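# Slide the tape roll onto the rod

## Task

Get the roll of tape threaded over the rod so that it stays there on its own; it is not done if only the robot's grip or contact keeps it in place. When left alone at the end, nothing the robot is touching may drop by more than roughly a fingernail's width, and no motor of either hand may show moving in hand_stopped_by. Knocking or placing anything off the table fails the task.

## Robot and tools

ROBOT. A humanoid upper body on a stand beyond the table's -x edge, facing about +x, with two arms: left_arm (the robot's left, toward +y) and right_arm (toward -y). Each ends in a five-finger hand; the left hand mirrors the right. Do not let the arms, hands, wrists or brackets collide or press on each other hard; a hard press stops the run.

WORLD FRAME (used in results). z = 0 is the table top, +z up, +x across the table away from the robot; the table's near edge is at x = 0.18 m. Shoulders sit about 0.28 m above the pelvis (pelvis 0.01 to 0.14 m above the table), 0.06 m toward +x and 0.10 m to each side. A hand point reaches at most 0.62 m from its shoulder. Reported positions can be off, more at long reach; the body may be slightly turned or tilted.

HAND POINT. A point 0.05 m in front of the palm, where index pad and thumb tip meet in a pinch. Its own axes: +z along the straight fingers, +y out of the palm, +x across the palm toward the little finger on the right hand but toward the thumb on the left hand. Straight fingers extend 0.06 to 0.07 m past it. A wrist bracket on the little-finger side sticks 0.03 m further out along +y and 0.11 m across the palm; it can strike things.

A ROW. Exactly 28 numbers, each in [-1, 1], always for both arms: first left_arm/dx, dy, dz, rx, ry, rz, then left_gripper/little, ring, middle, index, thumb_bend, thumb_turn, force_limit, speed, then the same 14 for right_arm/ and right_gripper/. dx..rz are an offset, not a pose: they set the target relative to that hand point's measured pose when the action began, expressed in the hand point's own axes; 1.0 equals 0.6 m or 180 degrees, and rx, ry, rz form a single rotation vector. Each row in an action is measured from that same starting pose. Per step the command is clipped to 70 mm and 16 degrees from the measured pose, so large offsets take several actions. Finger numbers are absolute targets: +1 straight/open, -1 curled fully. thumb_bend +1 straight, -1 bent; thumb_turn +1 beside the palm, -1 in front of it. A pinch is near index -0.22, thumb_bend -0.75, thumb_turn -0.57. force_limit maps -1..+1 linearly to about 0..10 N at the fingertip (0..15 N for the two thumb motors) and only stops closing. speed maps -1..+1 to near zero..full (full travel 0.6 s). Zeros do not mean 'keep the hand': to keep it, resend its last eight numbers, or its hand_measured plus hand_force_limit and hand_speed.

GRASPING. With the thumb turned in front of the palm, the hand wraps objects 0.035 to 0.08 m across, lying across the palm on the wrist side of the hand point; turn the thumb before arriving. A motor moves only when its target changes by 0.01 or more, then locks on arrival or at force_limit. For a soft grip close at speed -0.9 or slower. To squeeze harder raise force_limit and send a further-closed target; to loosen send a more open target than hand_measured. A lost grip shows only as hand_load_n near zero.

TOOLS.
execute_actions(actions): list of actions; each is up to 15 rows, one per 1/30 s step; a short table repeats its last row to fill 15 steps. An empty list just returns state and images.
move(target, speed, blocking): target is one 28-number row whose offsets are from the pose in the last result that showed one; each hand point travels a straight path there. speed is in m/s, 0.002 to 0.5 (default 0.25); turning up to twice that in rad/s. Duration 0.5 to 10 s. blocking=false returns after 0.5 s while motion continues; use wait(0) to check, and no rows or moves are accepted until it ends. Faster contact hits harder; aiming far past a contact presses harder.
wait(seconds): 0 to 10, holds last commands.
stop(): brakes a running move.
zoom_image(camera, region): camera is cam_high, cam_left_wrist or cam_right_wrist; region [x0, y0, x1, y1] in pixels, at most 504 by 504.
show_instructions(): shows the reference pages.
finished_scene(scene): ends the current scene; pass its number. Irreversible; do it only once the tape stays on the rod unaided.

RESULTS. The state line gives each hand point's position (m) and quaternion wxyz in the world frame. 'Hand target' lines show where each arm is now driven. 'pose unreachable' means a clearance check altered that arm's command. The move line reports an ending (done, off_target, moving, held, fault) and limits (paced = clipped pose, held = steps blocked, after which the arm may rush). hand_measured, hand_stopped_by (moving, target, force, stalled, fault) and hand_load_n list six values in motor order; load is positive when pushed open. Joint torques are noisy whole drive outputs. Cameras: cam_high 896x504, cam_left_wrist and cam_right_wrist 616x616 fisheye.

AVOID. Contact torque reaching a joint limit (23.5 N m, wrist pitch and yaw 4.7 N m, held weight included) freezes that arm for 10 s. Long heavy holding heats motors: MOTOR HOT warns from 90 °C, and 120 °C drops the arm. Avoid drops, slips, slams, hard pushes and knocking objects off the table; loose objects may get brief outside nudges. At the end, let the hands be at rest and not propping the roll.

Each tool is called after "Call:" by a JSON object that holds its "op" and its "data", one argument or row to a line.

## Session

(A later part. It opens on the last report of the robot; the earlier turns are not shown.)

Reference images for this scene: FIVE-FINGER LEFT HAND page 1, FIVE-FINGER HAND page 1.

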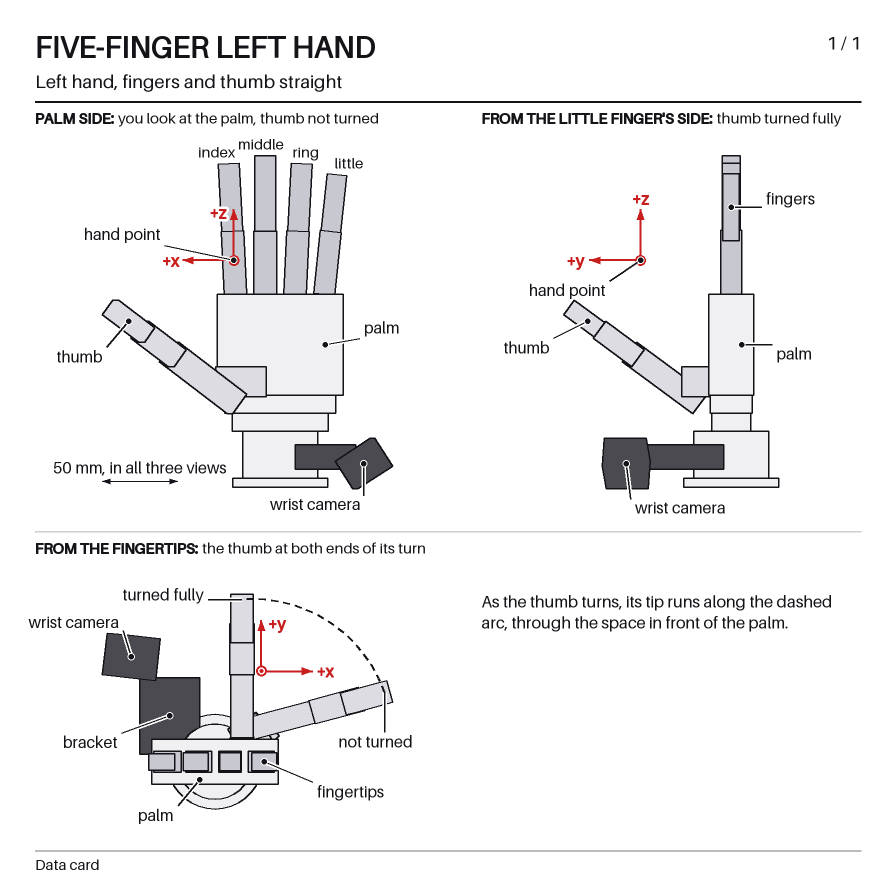

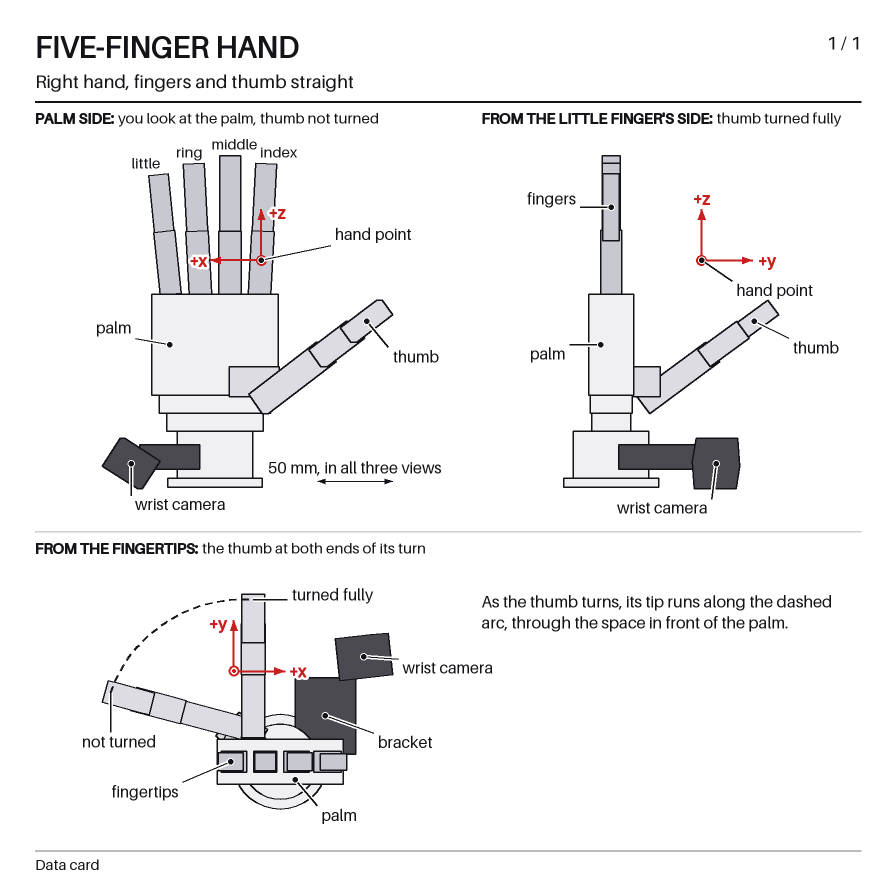

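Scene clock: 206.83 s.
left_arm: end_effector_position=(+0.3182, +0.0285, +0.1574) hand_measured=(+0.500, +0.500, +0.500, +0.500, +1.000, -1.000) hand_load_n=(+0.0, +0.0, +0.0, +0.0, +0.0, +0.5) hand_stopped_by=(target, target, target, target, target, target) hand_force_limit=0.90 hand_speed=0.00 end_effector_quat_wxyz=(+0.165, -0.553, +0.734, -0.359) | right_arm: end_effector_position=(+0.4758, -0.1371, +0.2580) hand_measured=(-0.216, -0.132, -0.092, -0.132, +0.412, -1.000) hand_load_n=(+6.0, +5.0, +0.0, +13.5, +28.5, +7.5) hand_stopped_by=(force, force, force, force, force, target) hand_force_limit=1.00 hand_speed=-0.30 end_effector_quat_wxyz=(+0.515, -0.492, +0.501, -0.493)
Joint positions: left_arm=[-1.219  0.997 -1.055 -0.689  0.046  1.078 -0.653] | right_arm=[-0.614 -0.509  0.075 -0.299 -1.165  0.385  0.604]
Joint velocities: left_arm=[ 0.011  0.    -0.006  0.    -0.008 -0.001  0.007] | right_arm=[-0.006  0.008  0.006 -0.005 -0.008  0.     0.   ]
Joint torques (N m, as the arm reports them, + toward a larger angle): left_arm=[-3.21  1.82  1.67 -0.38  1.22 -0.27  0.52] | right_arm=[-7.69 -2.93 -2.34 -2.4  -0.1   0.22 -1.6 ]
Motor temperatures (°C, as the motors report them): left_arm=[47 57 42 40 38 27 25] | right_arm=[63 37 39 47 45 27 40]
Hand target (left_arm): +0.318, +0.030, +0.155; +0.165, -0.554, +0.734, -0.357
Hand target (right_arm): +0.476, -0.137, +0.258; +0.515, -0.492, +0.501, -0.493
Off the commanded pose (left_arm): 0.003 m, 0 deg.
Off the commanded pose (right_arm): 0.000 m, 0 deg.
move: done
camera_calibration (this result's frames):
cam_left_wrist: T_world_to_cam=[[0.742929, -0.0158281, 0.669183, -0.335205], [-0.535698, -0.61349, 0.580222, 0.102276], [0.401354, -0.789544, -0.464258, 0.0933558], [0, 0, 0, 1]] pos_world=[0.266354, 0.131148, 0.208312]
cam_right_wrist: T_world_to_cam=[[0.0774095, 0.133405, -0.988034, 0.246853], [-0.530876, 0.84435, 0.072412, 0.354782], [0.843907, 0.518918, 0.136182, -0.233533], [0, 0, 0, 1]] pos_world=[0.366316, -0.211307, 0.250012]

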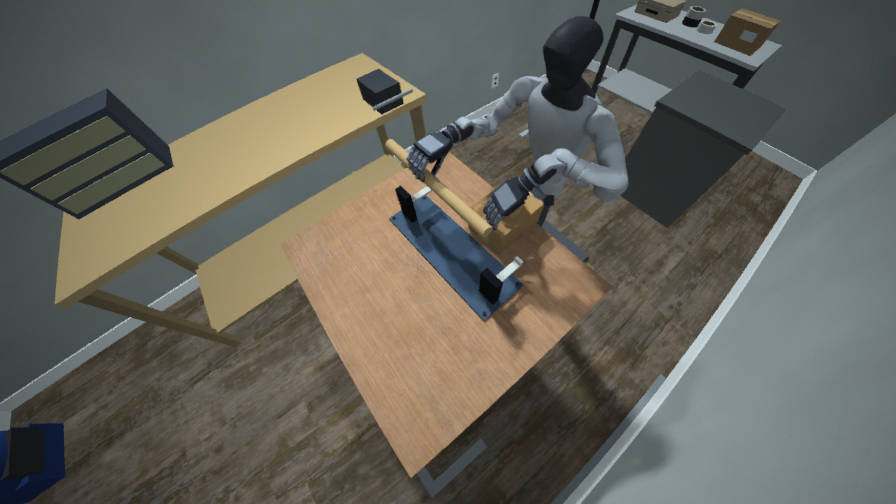

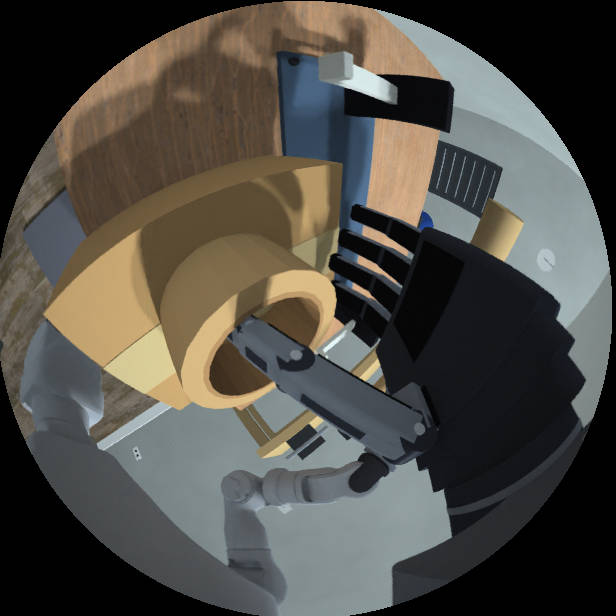

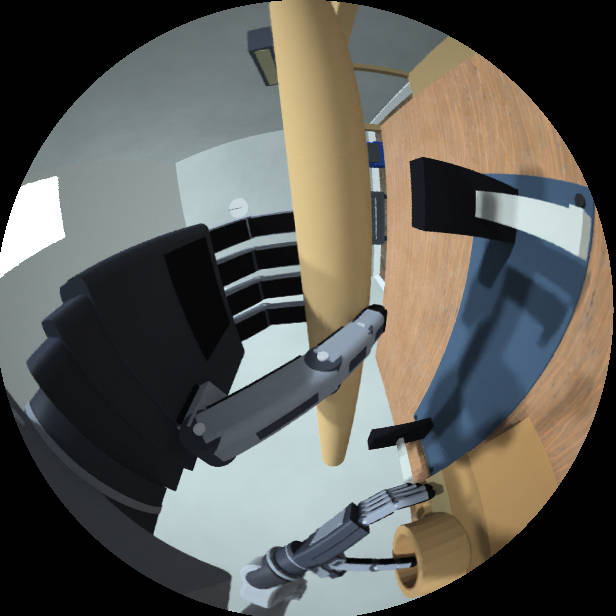

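Thumb is inside. Pinch and lift.

Call:
{"op": "execute_actions", "data": {
  "actions": [
    [[0,0,0,0,0,0,0.5,-0.6,-0.6,-0.6,-1,-1,0.9,-0.5, 0,0,0,0,0,0,-1,-1,-1,-1,-1,-1,1,-0.3]],
    [[0,0,0,0,0,0,0.5,-0.6,-0.6,-0.6,-1,-1,0.9,-0.5, 0,0,0,0,0,0,-1,-1,-1,-1,-1,-1,1,-0.3]],
    [[0,0,0,0,0,0,0.5,-0.6,-0.6,-0.6,-1,-1,0.9,-0.5, 0,0,0,0,0,0,-1,-1,-1,-1,-1,-1,1,-0.3]],
    [[0,0,0,0,0,0,0.5,-0.6,-0.6,-0.6,-1,-1,0.9,-0.5, 0,0,0,0,0,0,-1,-1,-1,-1,-1,-1,1,-0.3]],
    [[0,0,0,0,0,0,0.5,-0.6,-0.6,-0.6,-1,-1,0.9,-0.5, 0,0,0,0,0,0,-1,-1,-1,-1,-1,-1,1,-0.3]]
  ]
}}

Call:
{"op": "move", "data": {
  "target": [0.02,-0.11,-0.12,0,0,0,0.5,-0.6,-0.6,-0.6,-1,-1,0.9,-0.5, 0,0,0,0,0,0,-1,-1,-1,-1,-1,-1,1,-0.3],
  "speed": 0.05
}}

Scene clock: 216.60 s.
left_arm: end_effector_position=(+0.3184, +0.0281, +0.1586) hand_measured=(+0.500, -0.600, -0.436, -0.598, +0.416, -1.000) hand_load_n=(+0.0, +0.0, +3.0, +5.0, +19.0, +0.5) hand_stopped_by=(target, target, force, target, force, target) hand_force_limit=0.90 hand_speed=-0.50 end_effector_quat_wxyz=(+0.164, -0.552, +0.734, -0.360) | right_arm: end_effector_position=(+0.4758, -0.1371, +0.2580) hand_measured=(-0.216, -0.132, -0.092, -0.132, +0.412, -1.000) hand_load_n=(+6.0, +5.0, +0.0, +13.5, +28.5, +7.5) hand_stopped_by=(force, force, force, force, force, target) hand_force_limit=1.00 hand_speed=-0.30 end_effector_quat_wxyz=(+0.515, -0.492, +0.501, -0.493)
Joint positions: left_arm=[-1.221  0.997 -1.051 -0.69   0.046  1.077 -0.656] | right_arm=[-0.614 -0.509  0.075 -0.299 -1.165  0.385  0.604]
Joint velocities: left_arm=[ 0.     0.     0.002  0.    -0.005  0.     0.   ] | right_arm=[-0.008 -0.005  0.002  0.005  0.     0.     0.   ]
Joint torques (N m, as the arm reports them, + toward a larger angle): left_arm=[-3.39  1.82  1.94 -0.59  1.13 -0.21  0.51] | right_arm=[-7.33 -3.07 -1.71 -2.39 -0.61  0.26 -1.63]
Motor temperatures (°C, as the motors report them): left_arm=[47 57 42 40 38 27 25] | right_arm=[64 37 39 47 45 27 40]
Hand target (left_arm): +0.319, +0.028, +0.159; +0.165, -0.552, +0.734, -0.360
Hand target (right_arm): +0.476, -0.137, +0.258; +0.515, -0.492, +0.501, -0.493
Off the commanded pose (left_arm): 0.000 m, 0 deg.
Off the commanded pose (right_arm): 0.000 m, 0 deg.
camera_calibration (this result's frames):
cam_left_wrist: T_world_to_cam=[[0.741823, -0.0155093, 0.670416, -0.336098], [-0.537253, -0.612038, 0.580318, 0.101865], [0.40132, -0.790676, -0.462357, 0.0931827], [0, 0, 0, 1]] pos_world=[0.266656, 0.13081, 0.209295]
cam_right_wrist: T_world_to_cam=[[0.0774095, 0.133405, -0.988034, 0.246853], [-0.530876, 0.84435, 0.0724119, 0.354782], [0.843907, 0.518918, 0.136182, -0.233533], [0, 0, 0, 1]] pos_world=[0.366316, -0.211307, 0.250012]

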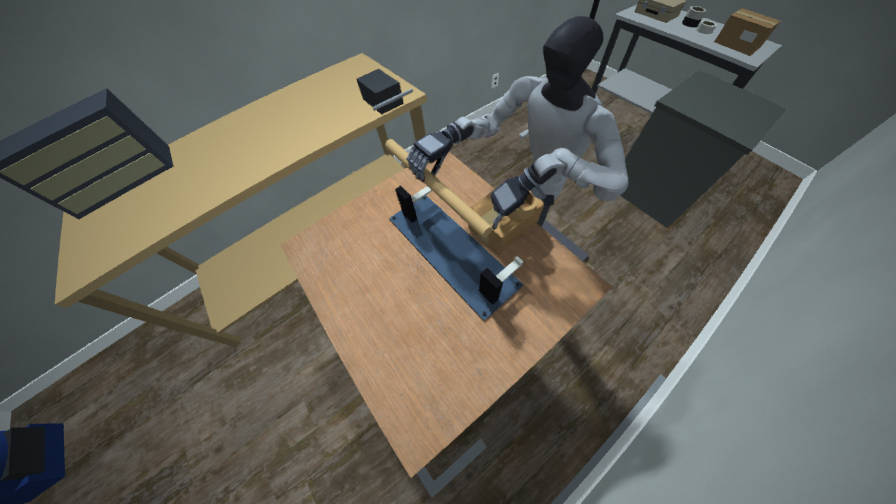

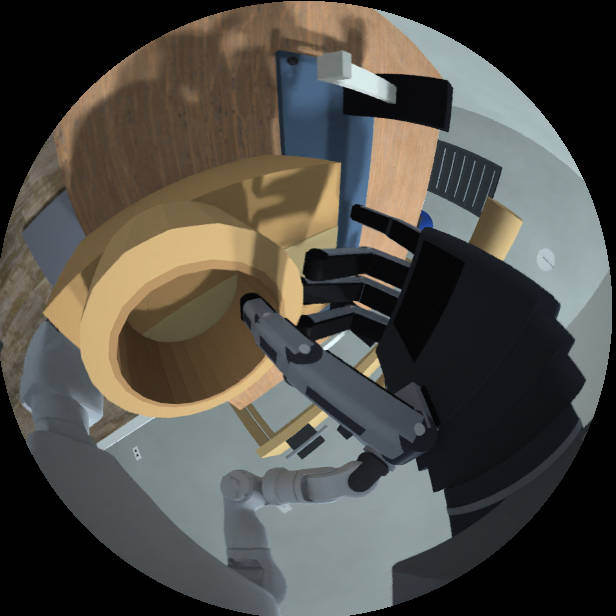

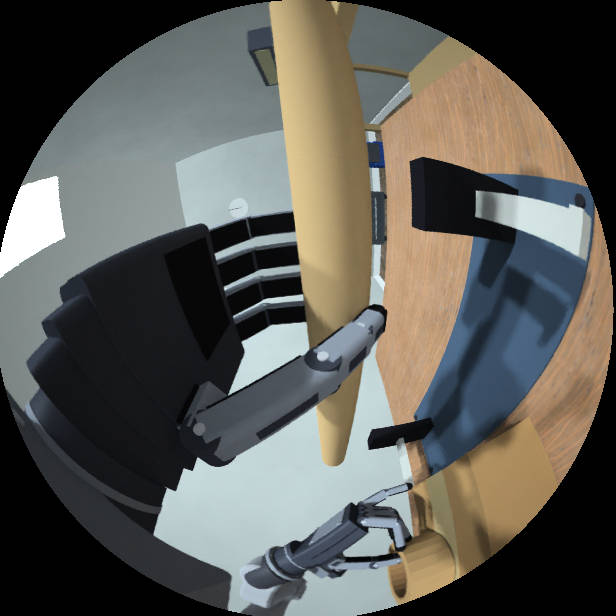

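Scene clock: 218.87 s.
left_arm: end_effector_position=(+0.3138, +0.0310, +0.2556) hand_measured=(+0.500, -0.600, -0.436, -0.598, +0.416, -1.000) hand_load_n=(+0.0, +0.0, +3.5, +0.5, +16.0, +0.0) hand_stopped_by=(target, target, force, target, force, target) hand_force_limit=0.90 hand_speed=-0.50 end_effector_quat_wxyz=(+0.168, -0.545, +0.739, -0.358) | right_arm: end_effector_position=(+0.4758, -0.1371, +0.2580) hand_measured=(-0.216, -0.132, -0.092, -0.132, +0.412, -1.000) hand_load_n=(+6.0, +5.0, +0.0, +13.5, +28.5, +7.5) hand_stopped_by=(force, force, force, force, force, target) hand_force_limit=1.00 hand_speed=-0.30 end_effector_quat_wxyz=(+0.515, -0.492, +0.501, -0.493)
Joint positions: left_arm=[-1.558  1.076 -0.875 -0.695 -0.061  1.147 -1.032] | right_arm=[-0.614 -0.509  0.075 -0.299 -1.165  0.385  0.604]
Joint velocities: left_arm=[ 0.005  0.     0.    -0.003 -0.023  0.    -0.008] | right_arm=[ 0.     0.003  0.003 -0.006 -0.003  0.     0.   ]
Joint torques (N m, as the arm reports them, + toward a larger angle): left_arm=[-3.7   1.75  2.35  0.29  1.07 -0.18  0.43] | right_arm=[-6.94 -3.01 -2.02 -2.11 -0.24  0.35 -1.53]
Motor temperatures (°C, as the motors report them): left_arm=[48 57 42 40 38 27 25] | right_arm=[64 37 39 47 45 27 40]
Hand target (left_arm): +0.314, +0.032, +0.256; +0.167, -0.547, +0.739, -0.357
Hand target (right_arm): +0.476, -0.137, +0.258; +0.515, -0.492, +0.501, -0.493
Off the commanded pose (left_arm): 0.003 m, 1 deg.
Off the commanded pose (right_arm): 0.000 m, 0 deg.
move: done
camera_calibration (this result's frames):
cam_left_wrist: T_world_to_cam=[[0.737606, -0.0338778, 0.674381, -0.396733], [-0.548293, -0.612963, 0.568904, 0.051339], [0.394098, -0.789385, -0.4707, 0.146552], [0, 0, 0, 1]] pos_world=[0.263026, 0.133714, 0.307324]
cam_right_wrist: T_world_to_cam=[[0.0774093, 0.133405, -0.988034, 0.246853], [-0.530876, 0.84435, 0.0724121, 0.354782], [0.843907, 0.518918, 0.136182, -0.233533], [0, 0, 0, 1]] pos_world=[0.366316, -0.211307, 0.250012]

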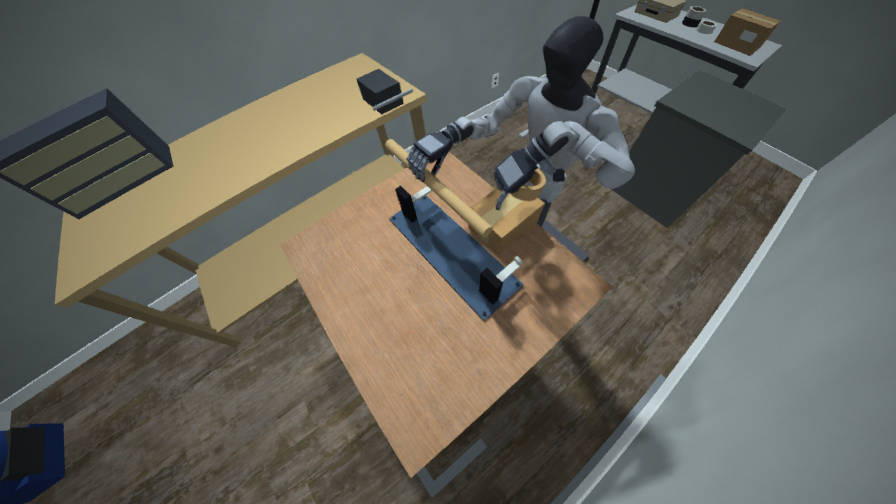

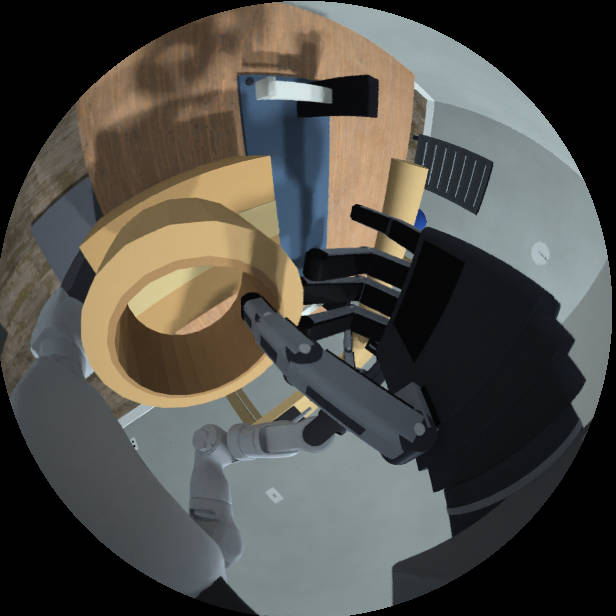

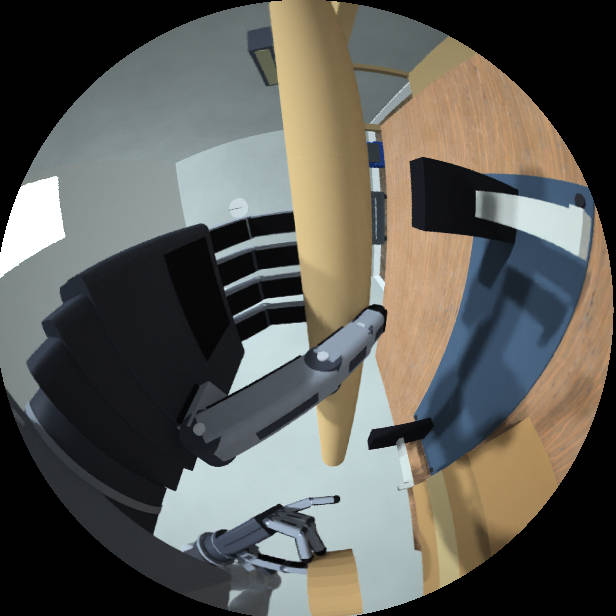

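Call:
{"op": "move", "data": {
  "target": [-0.197,-0.035,-0.07,0.113,0.237,-0.203,0.5,-0.6,-0.6,-0.6,-1,-1,0.9,-0.5, 0,0,0,0,0,0,-1,-1,-1,-1,-1,-1,1,-0.3],
  "speed": 0.04
}}

Scene clock: 235.43 s.
left_arm: end_effector_position=(+0.3379, +0.1326, +0.2833) hand_measured=(+0.500, -0.600, -0.436, -0.598, +0.416, -1.000) hand_load_n=(+0.0, +0.0, +3.5, +0.5, +16.5, -1.0) hand_stopped_by=(target, target, force, target, force, target) hand_force_limit=0.90 hand_speed=-0.50 end_effector_quat_wxyz=(+0.049, +0.561, -0.532, +0.632) | right_arm: end_effector_position=(+0.4758, -0.1371, +0.2580) hand_measured=(-0.216, -0.132, -0.092, -0.132, +0.412, -1.000) hand_load_n=(+6.0, +5.0, +0.0, +13.5, +28.5, +7.5) hand_stopped_by=(force, force, force, force, force, target) hand_force_limit=1.00 hand_speed=-0.30 end_effector_quat_wxyz=(+0.515, -0.492, +0.501, -0.493)
Joint positions: left_arm=[-0.478  1.009  0.176  0.053 -0.412 -0.097 -1.029] | right_arm=[-0.614 -0.509  0.075 -0.299 -1.165  0.385  0.604]
Joint velocities: left_arm=[ 0.008  0.     0.005 -0.003 -0.005 -0.002 -0.002] | right_arm=[-0.006 -0.011 -0.006 -0.003  0.     0.     0.   ]
Joint torques (N m, as the arm reports them, + toward a larger angle): left_arm=[-2.97  3.86  2.36 -1.04 -1.35 -0.93  0.46] | right_arm=[-7.19 -3.22 -1.9  -2.54  0.24  0.28 -1.48]
Motor temperatures (°C, as the motors report them): left_arm=[48 59 43 40 38 28 25] | right_arm=[64 37 39 47 45 27 40]
Hand target (left_arm): +0.337, +0.133, +0.284; +0.052, +0.560, -0.530, +0.634
Hand target (right_arm): +0.476, -0.137, +0.258; +0.515, -0.492, +0.501, -0.493
Off the commanded pose (left_arm): 0.020 m, 13 deg.
Off the commanded pose (right_arm): 0.000 m, 0 deg.
move: off_target (left_arm; path cut at 10 s)
camera_calibration (this result's frames):
cam_left_wrist: T_world_to_cam=[[0.714055, 0.4809, 0.508783, -0.443151], [-0.574671, -0.0124458, 0.81829, -0.0302759], [0.399847, -0.876687, 0.267472, 0.0307853], [0, 0, 0, 1]] pos_world=[0.286726, 0.239724, 0.242008]
cam_right_wrist: T_world_to_cam=[[0.0774094, 0.133405, -0.988034, 0.246853], [-0.530876, 0.84435, 0.072412, 0.354782], [0.843907, 0.518918, 0.136182, -0.233533], [0, 0, 0, 1]] pos_world=[0.366316, -0.211307, 0.250012]

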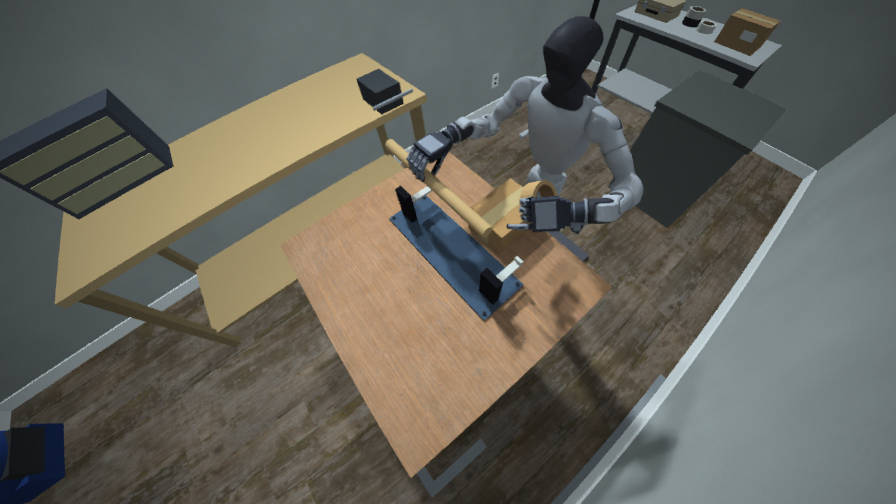

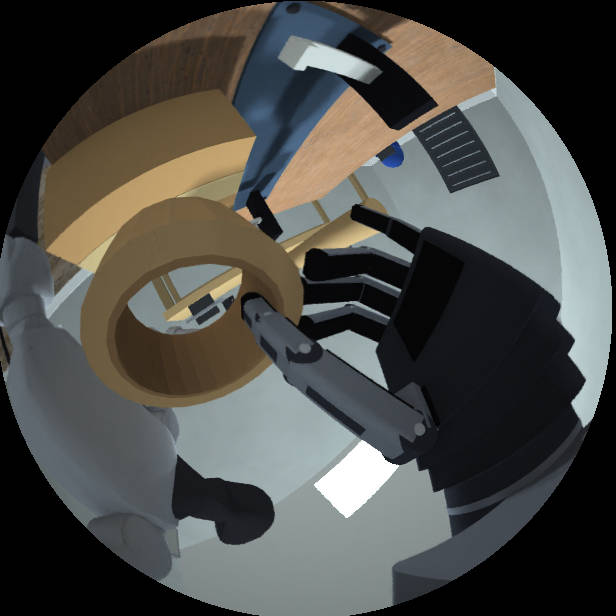

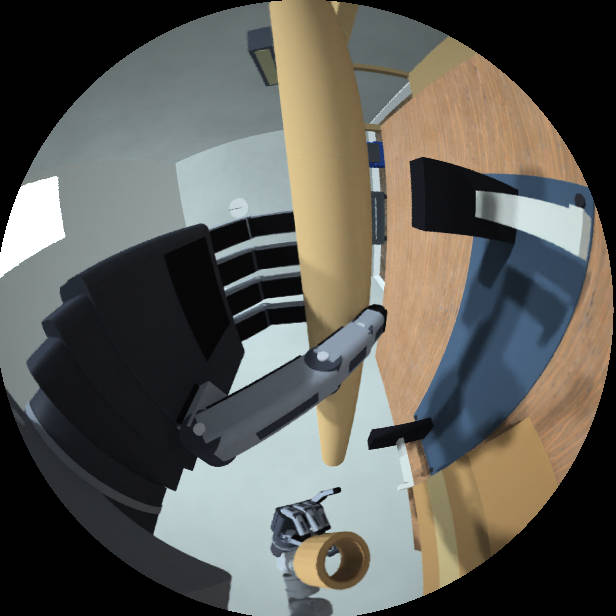

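Call:
{"op": "move", "data": {
  "target": [-0.135,-0.185,-0.108,0,0,0,0.5,-0.6,-0.6,-0.6,-1,-1,0.9,-0.5, 0,0,0,0,0,0,-1,-1,-1,-1,-1,-1,1,-0.3],
  "speed": 0.05
}}

Call:
{"op": "move", "data": {
  "target": [0,0,0,0,0,0,0.5,-0.6,-0.6,-0.6,-1,-1,0.9,-0.5, 0,0,-0.13,0,0,0,-1,-1,-1,-1,-1,-1,1,-0.3],
  "speed": 0.04
}}

Scene clock: 249.70 s.
left_arm: end_effector_position=(+0.4024, +0.2633, +0.3044) hand_measured=(+0.500, -0.600, -0.436, -0.598, +0.416, -1.000) hand_load_n=(+0.0, +0.0, +3.5, +0.5, +16.5, -1.0) hand_stopped_by=(target, target, force, target, force, target) hand_force_limit=0.90 hand_speed=-0.50 end_effector_quat_wxyz=(-0.065, +0.625, -0.469, +0.621) | right_arm: end_effector_position=(+0.4758, -0.1371, +0.2580) hand_measured=(-0.216, -0.132, -0.092, -0.132, +0.412, -1.000) hand_load_n=(+6.0, +5.0, +0.0, +13.5, +28.5, +7.5) hand_stopped_by=(force, force, force, force, force, target) hand_force_limit=1.00 hand_speed=-0.30 end_effector_quat_wxyz=(+0.515, -0.492, +0.501, -0.493)
Joint positions: left_arm=[-1.234  1.106  0.052  1.423 -0.153 -0.718 -1.319] | right_arm=[-0.614 -0.509  0.075 -0.299 -1.165  0.385  0.604]
Joint velocities: left_arm=[-0.006  0.003 -0.005  0.     0.017  0.     0.   ] | right_arm=[-0.005 -0.005  0.005 -0.002  0.003  0.     0.   ]
Joint torques (N m, as the arm reports them, + toward a larger angle): left_arm=[-3.86  4.09  0.76 -1.65 -1.08 -0.36  0.63] | right_arm=[-7.12 -3.35 -2.16 -2.75  0.07  0.24 -1.62]
Motor temperatures (°C, as the motors report them): left_arm=[48 61 42 40 38 28 25] | right_arm=[65 37 39 47 45 27 41]
Hand target (left_arm): +0.403, +0.264, +0.304; -0.065, +0.627, -0.468, +0.620
Hand target (right_arm): +0.476, -0.137, +0.258; +0.515, -0.492, +0.501, -0.493
Off the commanded pose (left_arm): 0.009 m, 17 deg; orientation clipped at the last step of the last action.
Off the commanded pose (right_arm): 0.000 m, 0 deg.
move: off_target (left_arm); limits=paced
camera_calibration (this result's frames):
cam_left_wrist: T_world_to_cam=[[0.545091, 0.623736, 0.560205, -0.548075], [-0.558721, -0.227925, 0.797421, 0.0478322], [0.625065, -0.747665, 0.224255, 0.00252831], [0, 0, 0, 1]] pos_world=[0.323895, 0.354647, 0.268325]
cam_right_wrist: T_world_to_cam=[[0.0774094, 0.133405, -0.988034, 0.246853], [-0.530876, 0.84435, 0.0724119, 0.354782], [0.843907, 0.518918, 0.136182, -0.233533], [0, 0, 0, 1]] pos_world=[0.366316, -0.211307, 0.250012]

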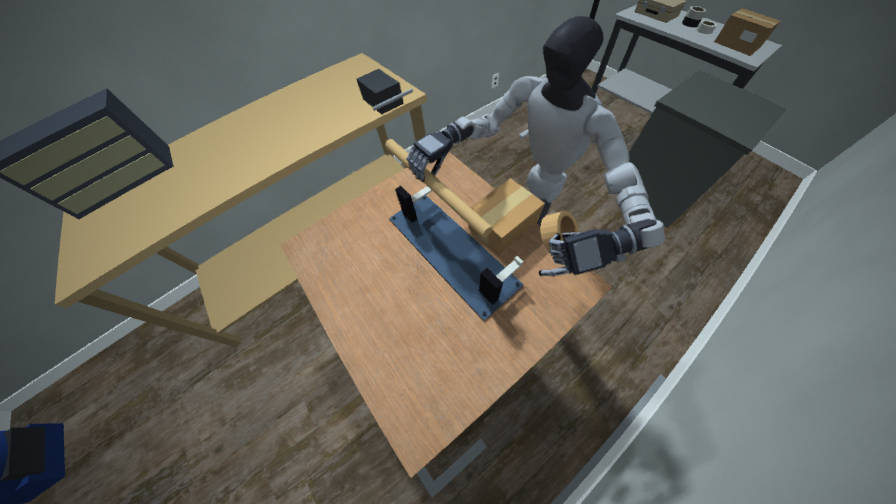

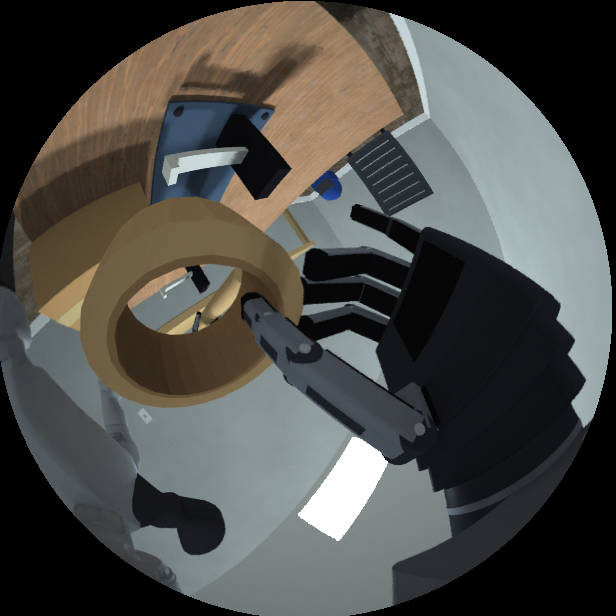

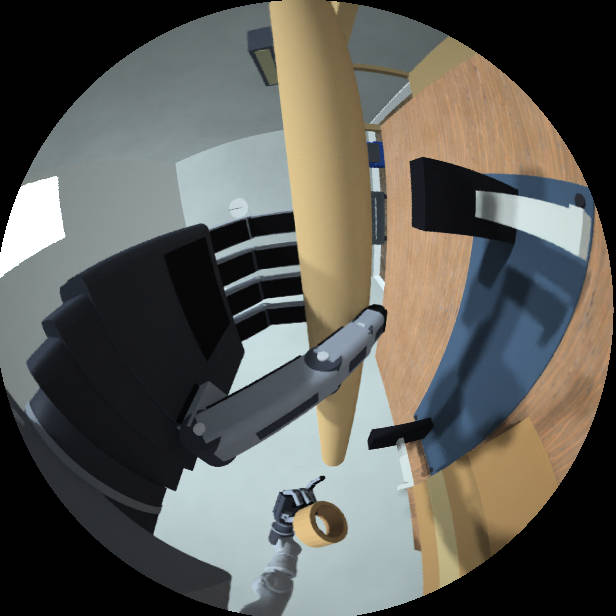

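Scene clock: 251.90 s.
left_arm: end_effector_position=(+0.4024, +0.2633, +0.3043) hand_measured=(+0.500, -0.600, -0.436, -0.598, +0.416, -1.000) hand_load_n=(+0.0, +0.0, +3.5, +0.5, +16.5, -1.0) hand_stopped_by=(target, target, force, target, force, target) hand_force_limit=0.90 hand_speed=-0.50 end_effector_quat_wxyz=(-0.065, +0.625, -0.469, +0.621) | right_arm: end_effector_position=(+0.3981, -0.1407, +0.2573) hand_measured=(-0.216, -0.132, -0.092, -0.132, +0.412, -1.000) hand_load_n=(+6.0, +5.0, +0.0, +13.5, +28.5, +7.5) hand_stopped_by=(force, force, force, force, force, target) hand_force_limit=1.00 hand_speed=-0.30 end_effector_quat_wxyz=(+0.515, -0.491, +0.501, -0.494)
Joint positions: left_arm=[-1.234  1.106  0.052  1.423 -0.152 -0.718 -1.319] | right_arm=[-0.275 -0.524  0.036 -0.77  -1.245  0.468  0.734]
Joint velocities: left_arm=[-0.009  0.     0.003  0.     0.017  0.     0.   ] | right_arm=[-0.017 -0.006 -0.009  0.003 -0.005  0.     0.   ]
Joint torques (N m, as the arm reports them, + toward a larger angle): left_arm=[-3.88  4.09  0.65 -1.68 -1.44 -0.49  0.56] | right_arm=[-4.32 -2.97 -1.6  -2.73 -0.34  0.41 -1.43]
Motor temperatures (°C, as the motors report them): left_arm=[48 61 42 40 38 28 25] | right_arm=[64 37 39 47 45 27 40]
Hand target (left_arm): +0.402, +0.263, +0.304; -0.065, +0.625, -0.469, +0.621
Hand target (right_arm): +0.398, -0.143, +0.258; +0.513, -0.489, +0.501, -0.497
Off the commanded pose (left_arm): 0.000 m, 0 deg.
Off the commanded pose (right_arm): 0.003 m, 0 deg.
move: done
camera_calibration (this result's frames):
cam_left_wrist: T_world_to_cam=[[0.54524, 0.623604, 0.560206, -0.54806], [-0.558518, -0.228102, 0.797513, 0.0478211], [0.625117, -0.747722, 0.223923, 0.00264909], [0, 0, 0, 1]] pos_world=[0.323878, 0.354661, 0.268296]
cam_right_wrist: T_world_to_cam=[[0.0798913, 0.133489, -0.987825, 0.251662], [-0.5295, 0.845299, 0.0714052, 0.316478], [0.844539, 0.517349, 0.138215, -0.166921], [0, 0, 0, 1]] pos_world=[0.288441, -0.214756, 0.249071]

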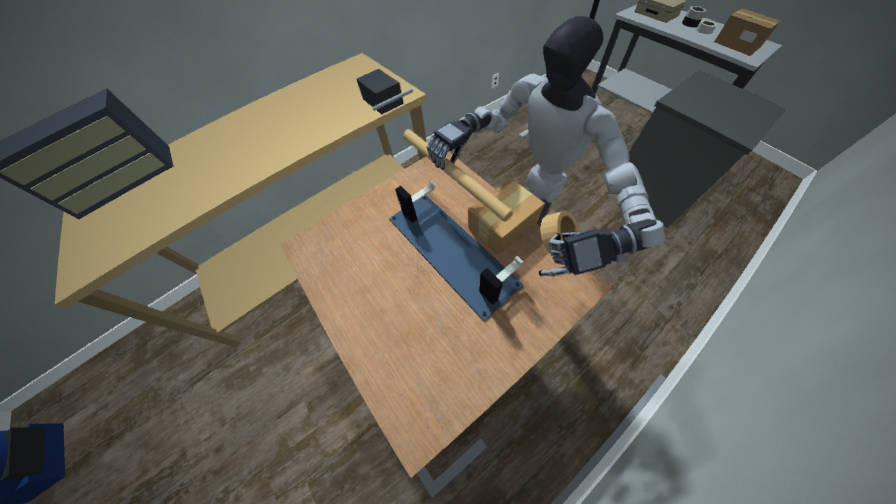

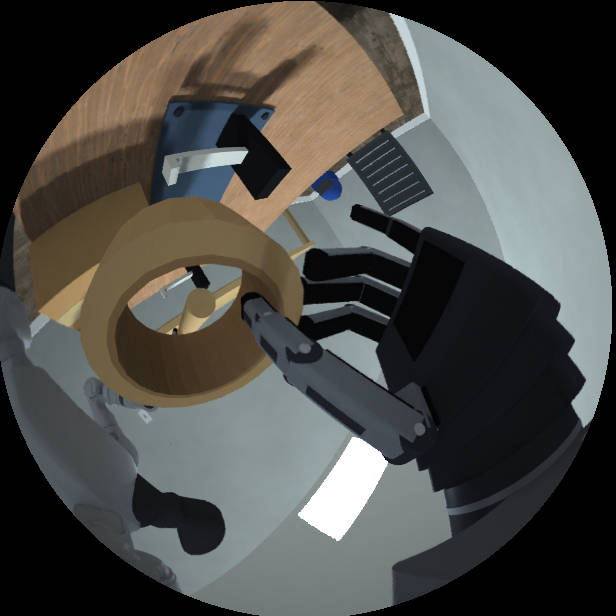

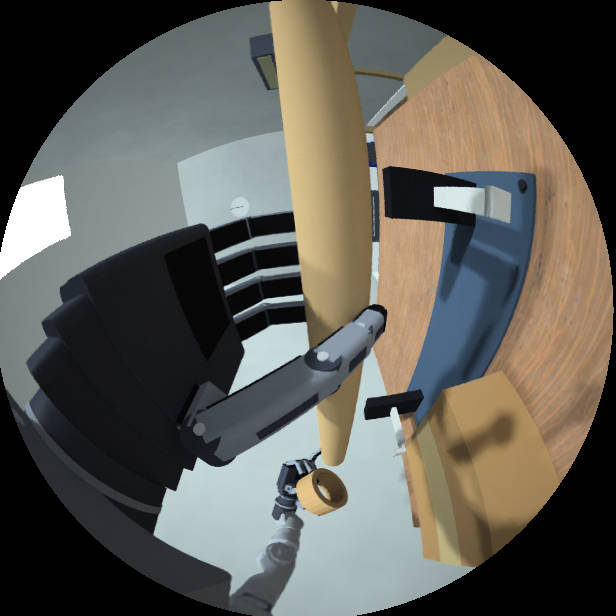

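Call:
{"op": "move", "data": {
  "target": [0,0,0,0,0,0,0.5,-0.6,-0.6,-0.6,-1,-1,0.9,-0.5, 0,-0.02,0,0,-0.04,0,-1,-1,-1,-1,-1,-1,1,-0.3],
  "speed": 0.03
}}

Call:
{"op": "zoom_image", "data": {
  "camera": "cam_right_wrist",
  "region": [220,400,440,580]
}}

Scene clock: 259.30 s.
left_arm: end_effector_position=(+0.4024, +0.2633, +0.3043) hand_measured=(+0.500, -0.600, -0.436, -0.598, +0.416, -1.000) hand_load_n=(+0.0, +0.0, +3.5, +0.5, +16.5, -1.0) hand_stopped_by=(target, target, force, target, force, target) hand_force_limit=0.90 hand_speed=-0.50 end_effector_quat_wxyz=(-0.065, +0.625, -0.469, +0.621) | right_arm: end_effector_position=(+0.3983, -0.1396, +0.2700) hand_measured=(-0.216, -0.132, -0.092, -0.132, +0.412, -1.000) hand_load_n=(+6.0, +5.0, +0.0, +13.5, +28.5, +7.5) hand_stopped_by=(force, force, force, force, force, target) hand_force_limit=1.00 hand_speed=-0.30 end_effector_quat_wxyz=(+0.544, -0.522, +0.465, -0.464)
Joint positions: left_arm=[-1.234  1.106  0.052  1.423 -0.152 -0.718 -1.319] | right_arm=[-0.273 -0.629 -0.128 -0.724 -0.967  0.305  0.683]
Joint velocities: left_arm=[0.009 0.006 0.    0.    0.008 0.    0.   ] | right_arm=[ 0.006  0.005  0.003  0.003 -0.011 -0.011  0.   ]
Joint torques (N m, as the arm reports them, + toward a larger angle): left_arm=[-3.89  4.1   0.64 -1.69 -1.41 -0.49  0.56] | right_arm=[-4.31 -3.53 -2.09 -1.98 -0.05  0.06 -1.68]
Motor temperatures (°C, as the motors report them): left_arm=[49 62 41 41 38 28 26] | right_arm=[62 37 40 47 45 27 41]
Hand target (left_arm): +0.402, +0.263, +0.304; -0.065, +0.625, -0.469, +0.621
Hand target (right_arm): +0.398, -0.140, +0.269; +0.544, -0.523, +0.465, -0.463
Off the commanded pose (left_arm): 0.000 m, 0 deg.
Off the commanded pose (right_arm): 0.002 m, 0 deg.
move: done
camera_calibration (this result's frames):
cam_left_wrist: T_world_to_cam=[[0.54524, 0.623604, 0.560206, -0.54806], [-0.558518, -0.228102, 0.797513, 0.047821], [0.625117, -0.747722, 0.223923, 0.00264914], [0, 0, 0, 1]] pos_world=[0.323878, 0.354661, 0.268296]
cam_right_wrist: T_world_to_cam=[[0.0681846, 0.134196, -0.988606, 0.268977], [-0.63251, 0.772132, 0.0611865, 0.348349], [0.771545, 0.621131, 0.137528, -0.125668], [0, 0, 0, 1]] pos_world=[0.298953, -0.22701, 0.261881]

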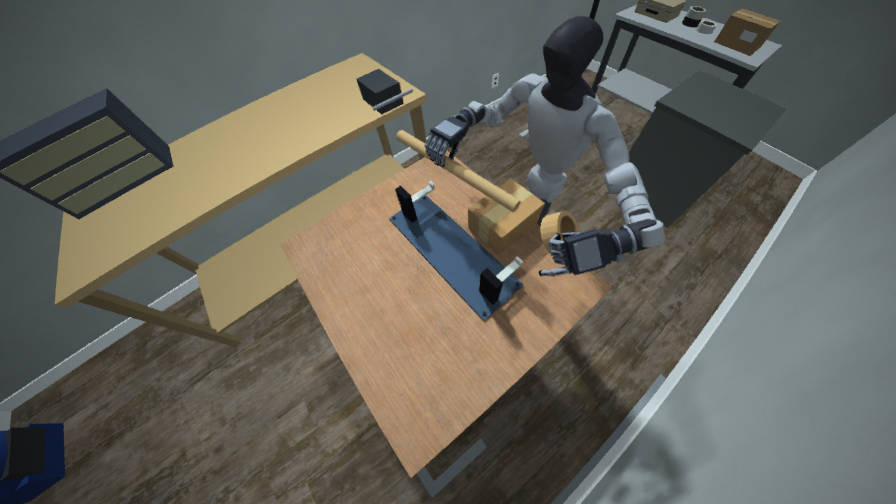

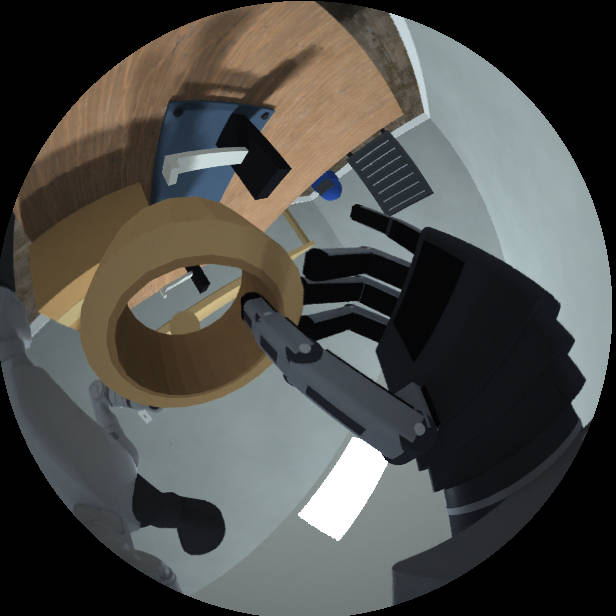

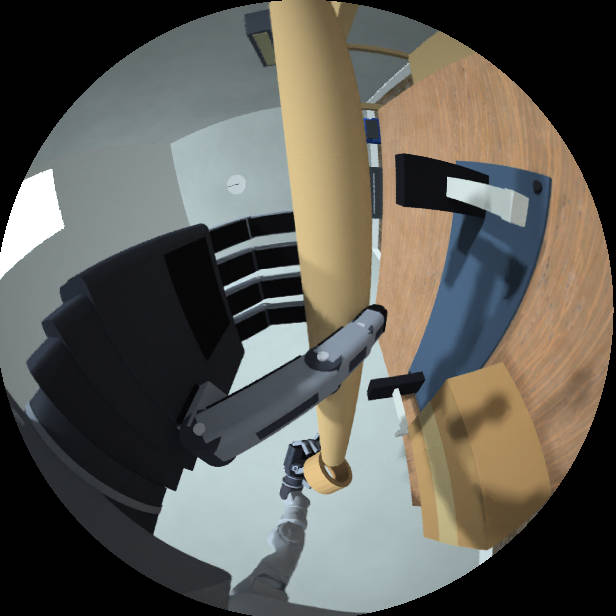

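Region (220, 400, 440, 580) of cam_right_wrist's 616x616 image, scaled by 2.291, with more detail than that image has; it fills the top 412 rows of this view, and the rest is white.

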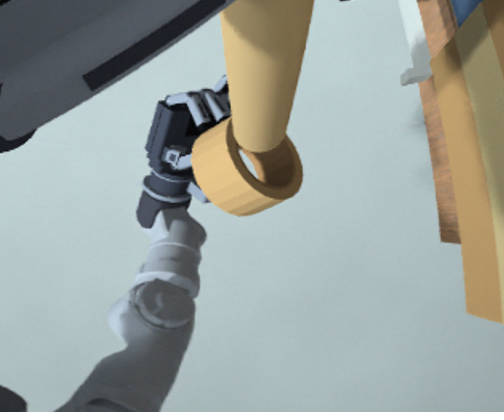

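Call:
{"op": "move", "data": {
  "target": [0,0,0,0,0,0,0.5,-0.6,-0.6,-0.6,-1,-1,0.9,-0.5, -0.08,0,0,0,0,0,-1,-1,-1,-1,-1,-1,1,-0.3],
  "speed": 0.012
}}

Call:
{"op": "zoom_image", "data": {
  "camera": "cam_right_wrist",
  "region": [220,400,440,580]
}}

Scene clock: 268.20 s.
left_arm: end_effector_position=(+0.4024, +0.2633, +0.3043) hand_measured=(+0.500, -0.600, -0.436, -0.598, +0.416, -1.000) hand_load_n=(+0.0, +0.0, +3.5, +0.5, +16.5, -1.0) hand_stopped_by=(target, target, force, target, force, target) hand_force_limit=0.90 hand_speed=-0.50 end_effector_quat_wxyz=(-0.065, +0.625, -0.469, +0.621) | right_arm: end_effector_position=(+0.3907, -0.0926, +0.2691) hand_measured=(-0.216, -0.132, -0.092, -0.132, +0.412, -1.000) hand_load_n=(+6.0, +5.0, +0.0, +13.5, +28.5, +7.5) hand_stopped_by=(force, force, force, force, force, target) hand_force_limit=1.00 hand_speed=-0.30 end_effector_quat_wxyz=(+0.545, -0.522, +0.468, -0.460)
Joint positions: left_arm=[-1.234  1.106  0.052  1.423 -0.152 -0.718 -1.319] | right_arm=[-0.376 -0.501  0.155 -0.817 -1.282  0.477  0.83 ]
Joint velocities: left_arm=[-0.003 -0.002 -0.017  0.006  0.009  0.     0.   ] | right_arm=[-0.011  0.009  0.006  0.005  0.003  0.003  0.001]
Joint torques (N m, as the arm reports them, + toward a larger angle): left_arm=[-3.88  4.09  0.63 -1.67 -1.42 -0.49  0.56] | right_arm=[-5.49 -2.07 -1.51 -2.07 -0.09  0.5  -1.41]
Motor temperatures (°C, as the motors report them): left_arm=[50 62 41 41 38 28 26] | right_arm=[60 37 40 47 45 27 41]
Hand target (left_arm): +0.402, +0.263, +0.304; -0.065, +0.625, -0.469, +0.621
Hand target (right_arm): +0.391, -0.092, +0.270; +0.546, -0.521, +0.468, -0.460
Off the commanded pose (left_arm): 0.000 m, 0 deg.
Off the commanded pose (right_arm): 0.002 m, 1 deg.
move: done
camera_calibration (this result's frames):
cam_left_wrist: T_world_to_cam=[[0.54524, 0.623604, 0.560206, -0.54806], [-0.558517, -0.228102, 0.797513, 0.0478209], [0.625117, -0.747721, 0.223923, 0.00264914], [0, 0, 0, 1]] pos_world=[0.323877, 0.354661, 0.268296]
cam_right_wrist: T_world_to_cam=[[0.062423, 0.141955, -0.987903, 0.265123], [-0.633545, 0.770471, 0.0706796, 0.305014], [0.771184, 0.621469, 0.13803, -0.14887], [0, 0, 0, 1]] pos_world=[0.291496, -0.180121, 0.260906]

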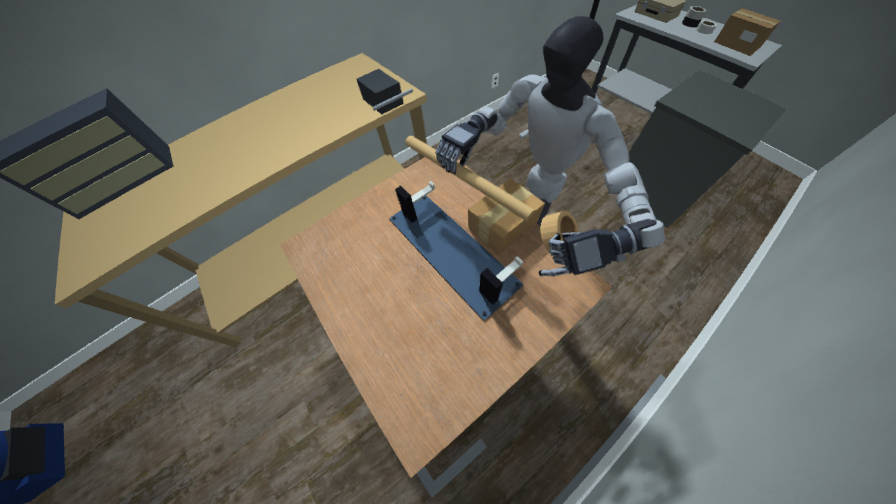

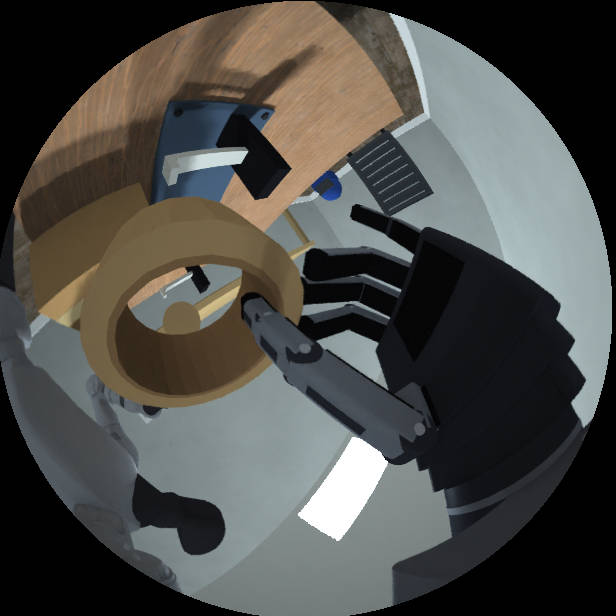

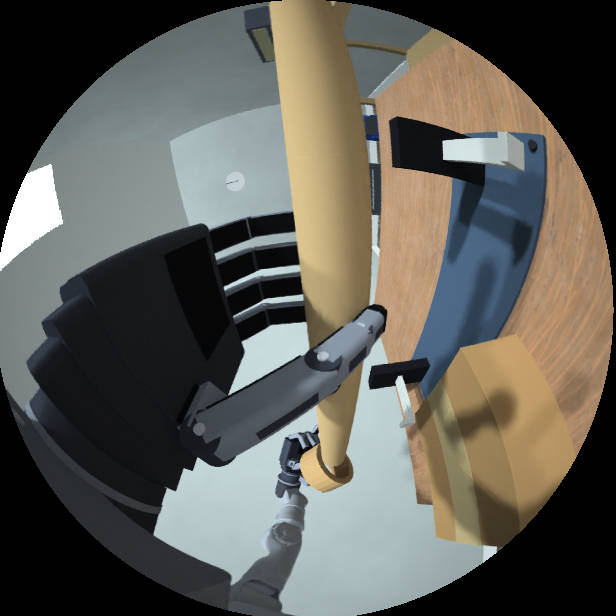

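Region (220, 400, 440, 580) of cam_right_wrist's 616x616 image, scaled by 2.291, with more detail than that image has; it fills the top 412 rows of this view, and the rest is white.

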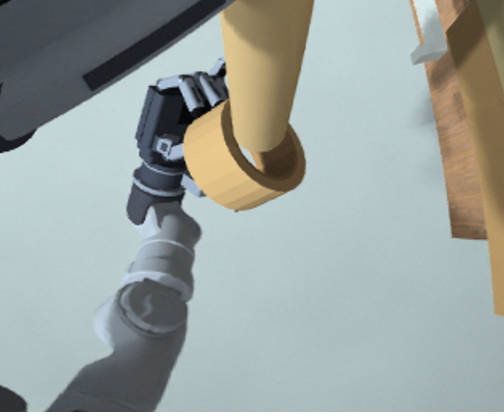

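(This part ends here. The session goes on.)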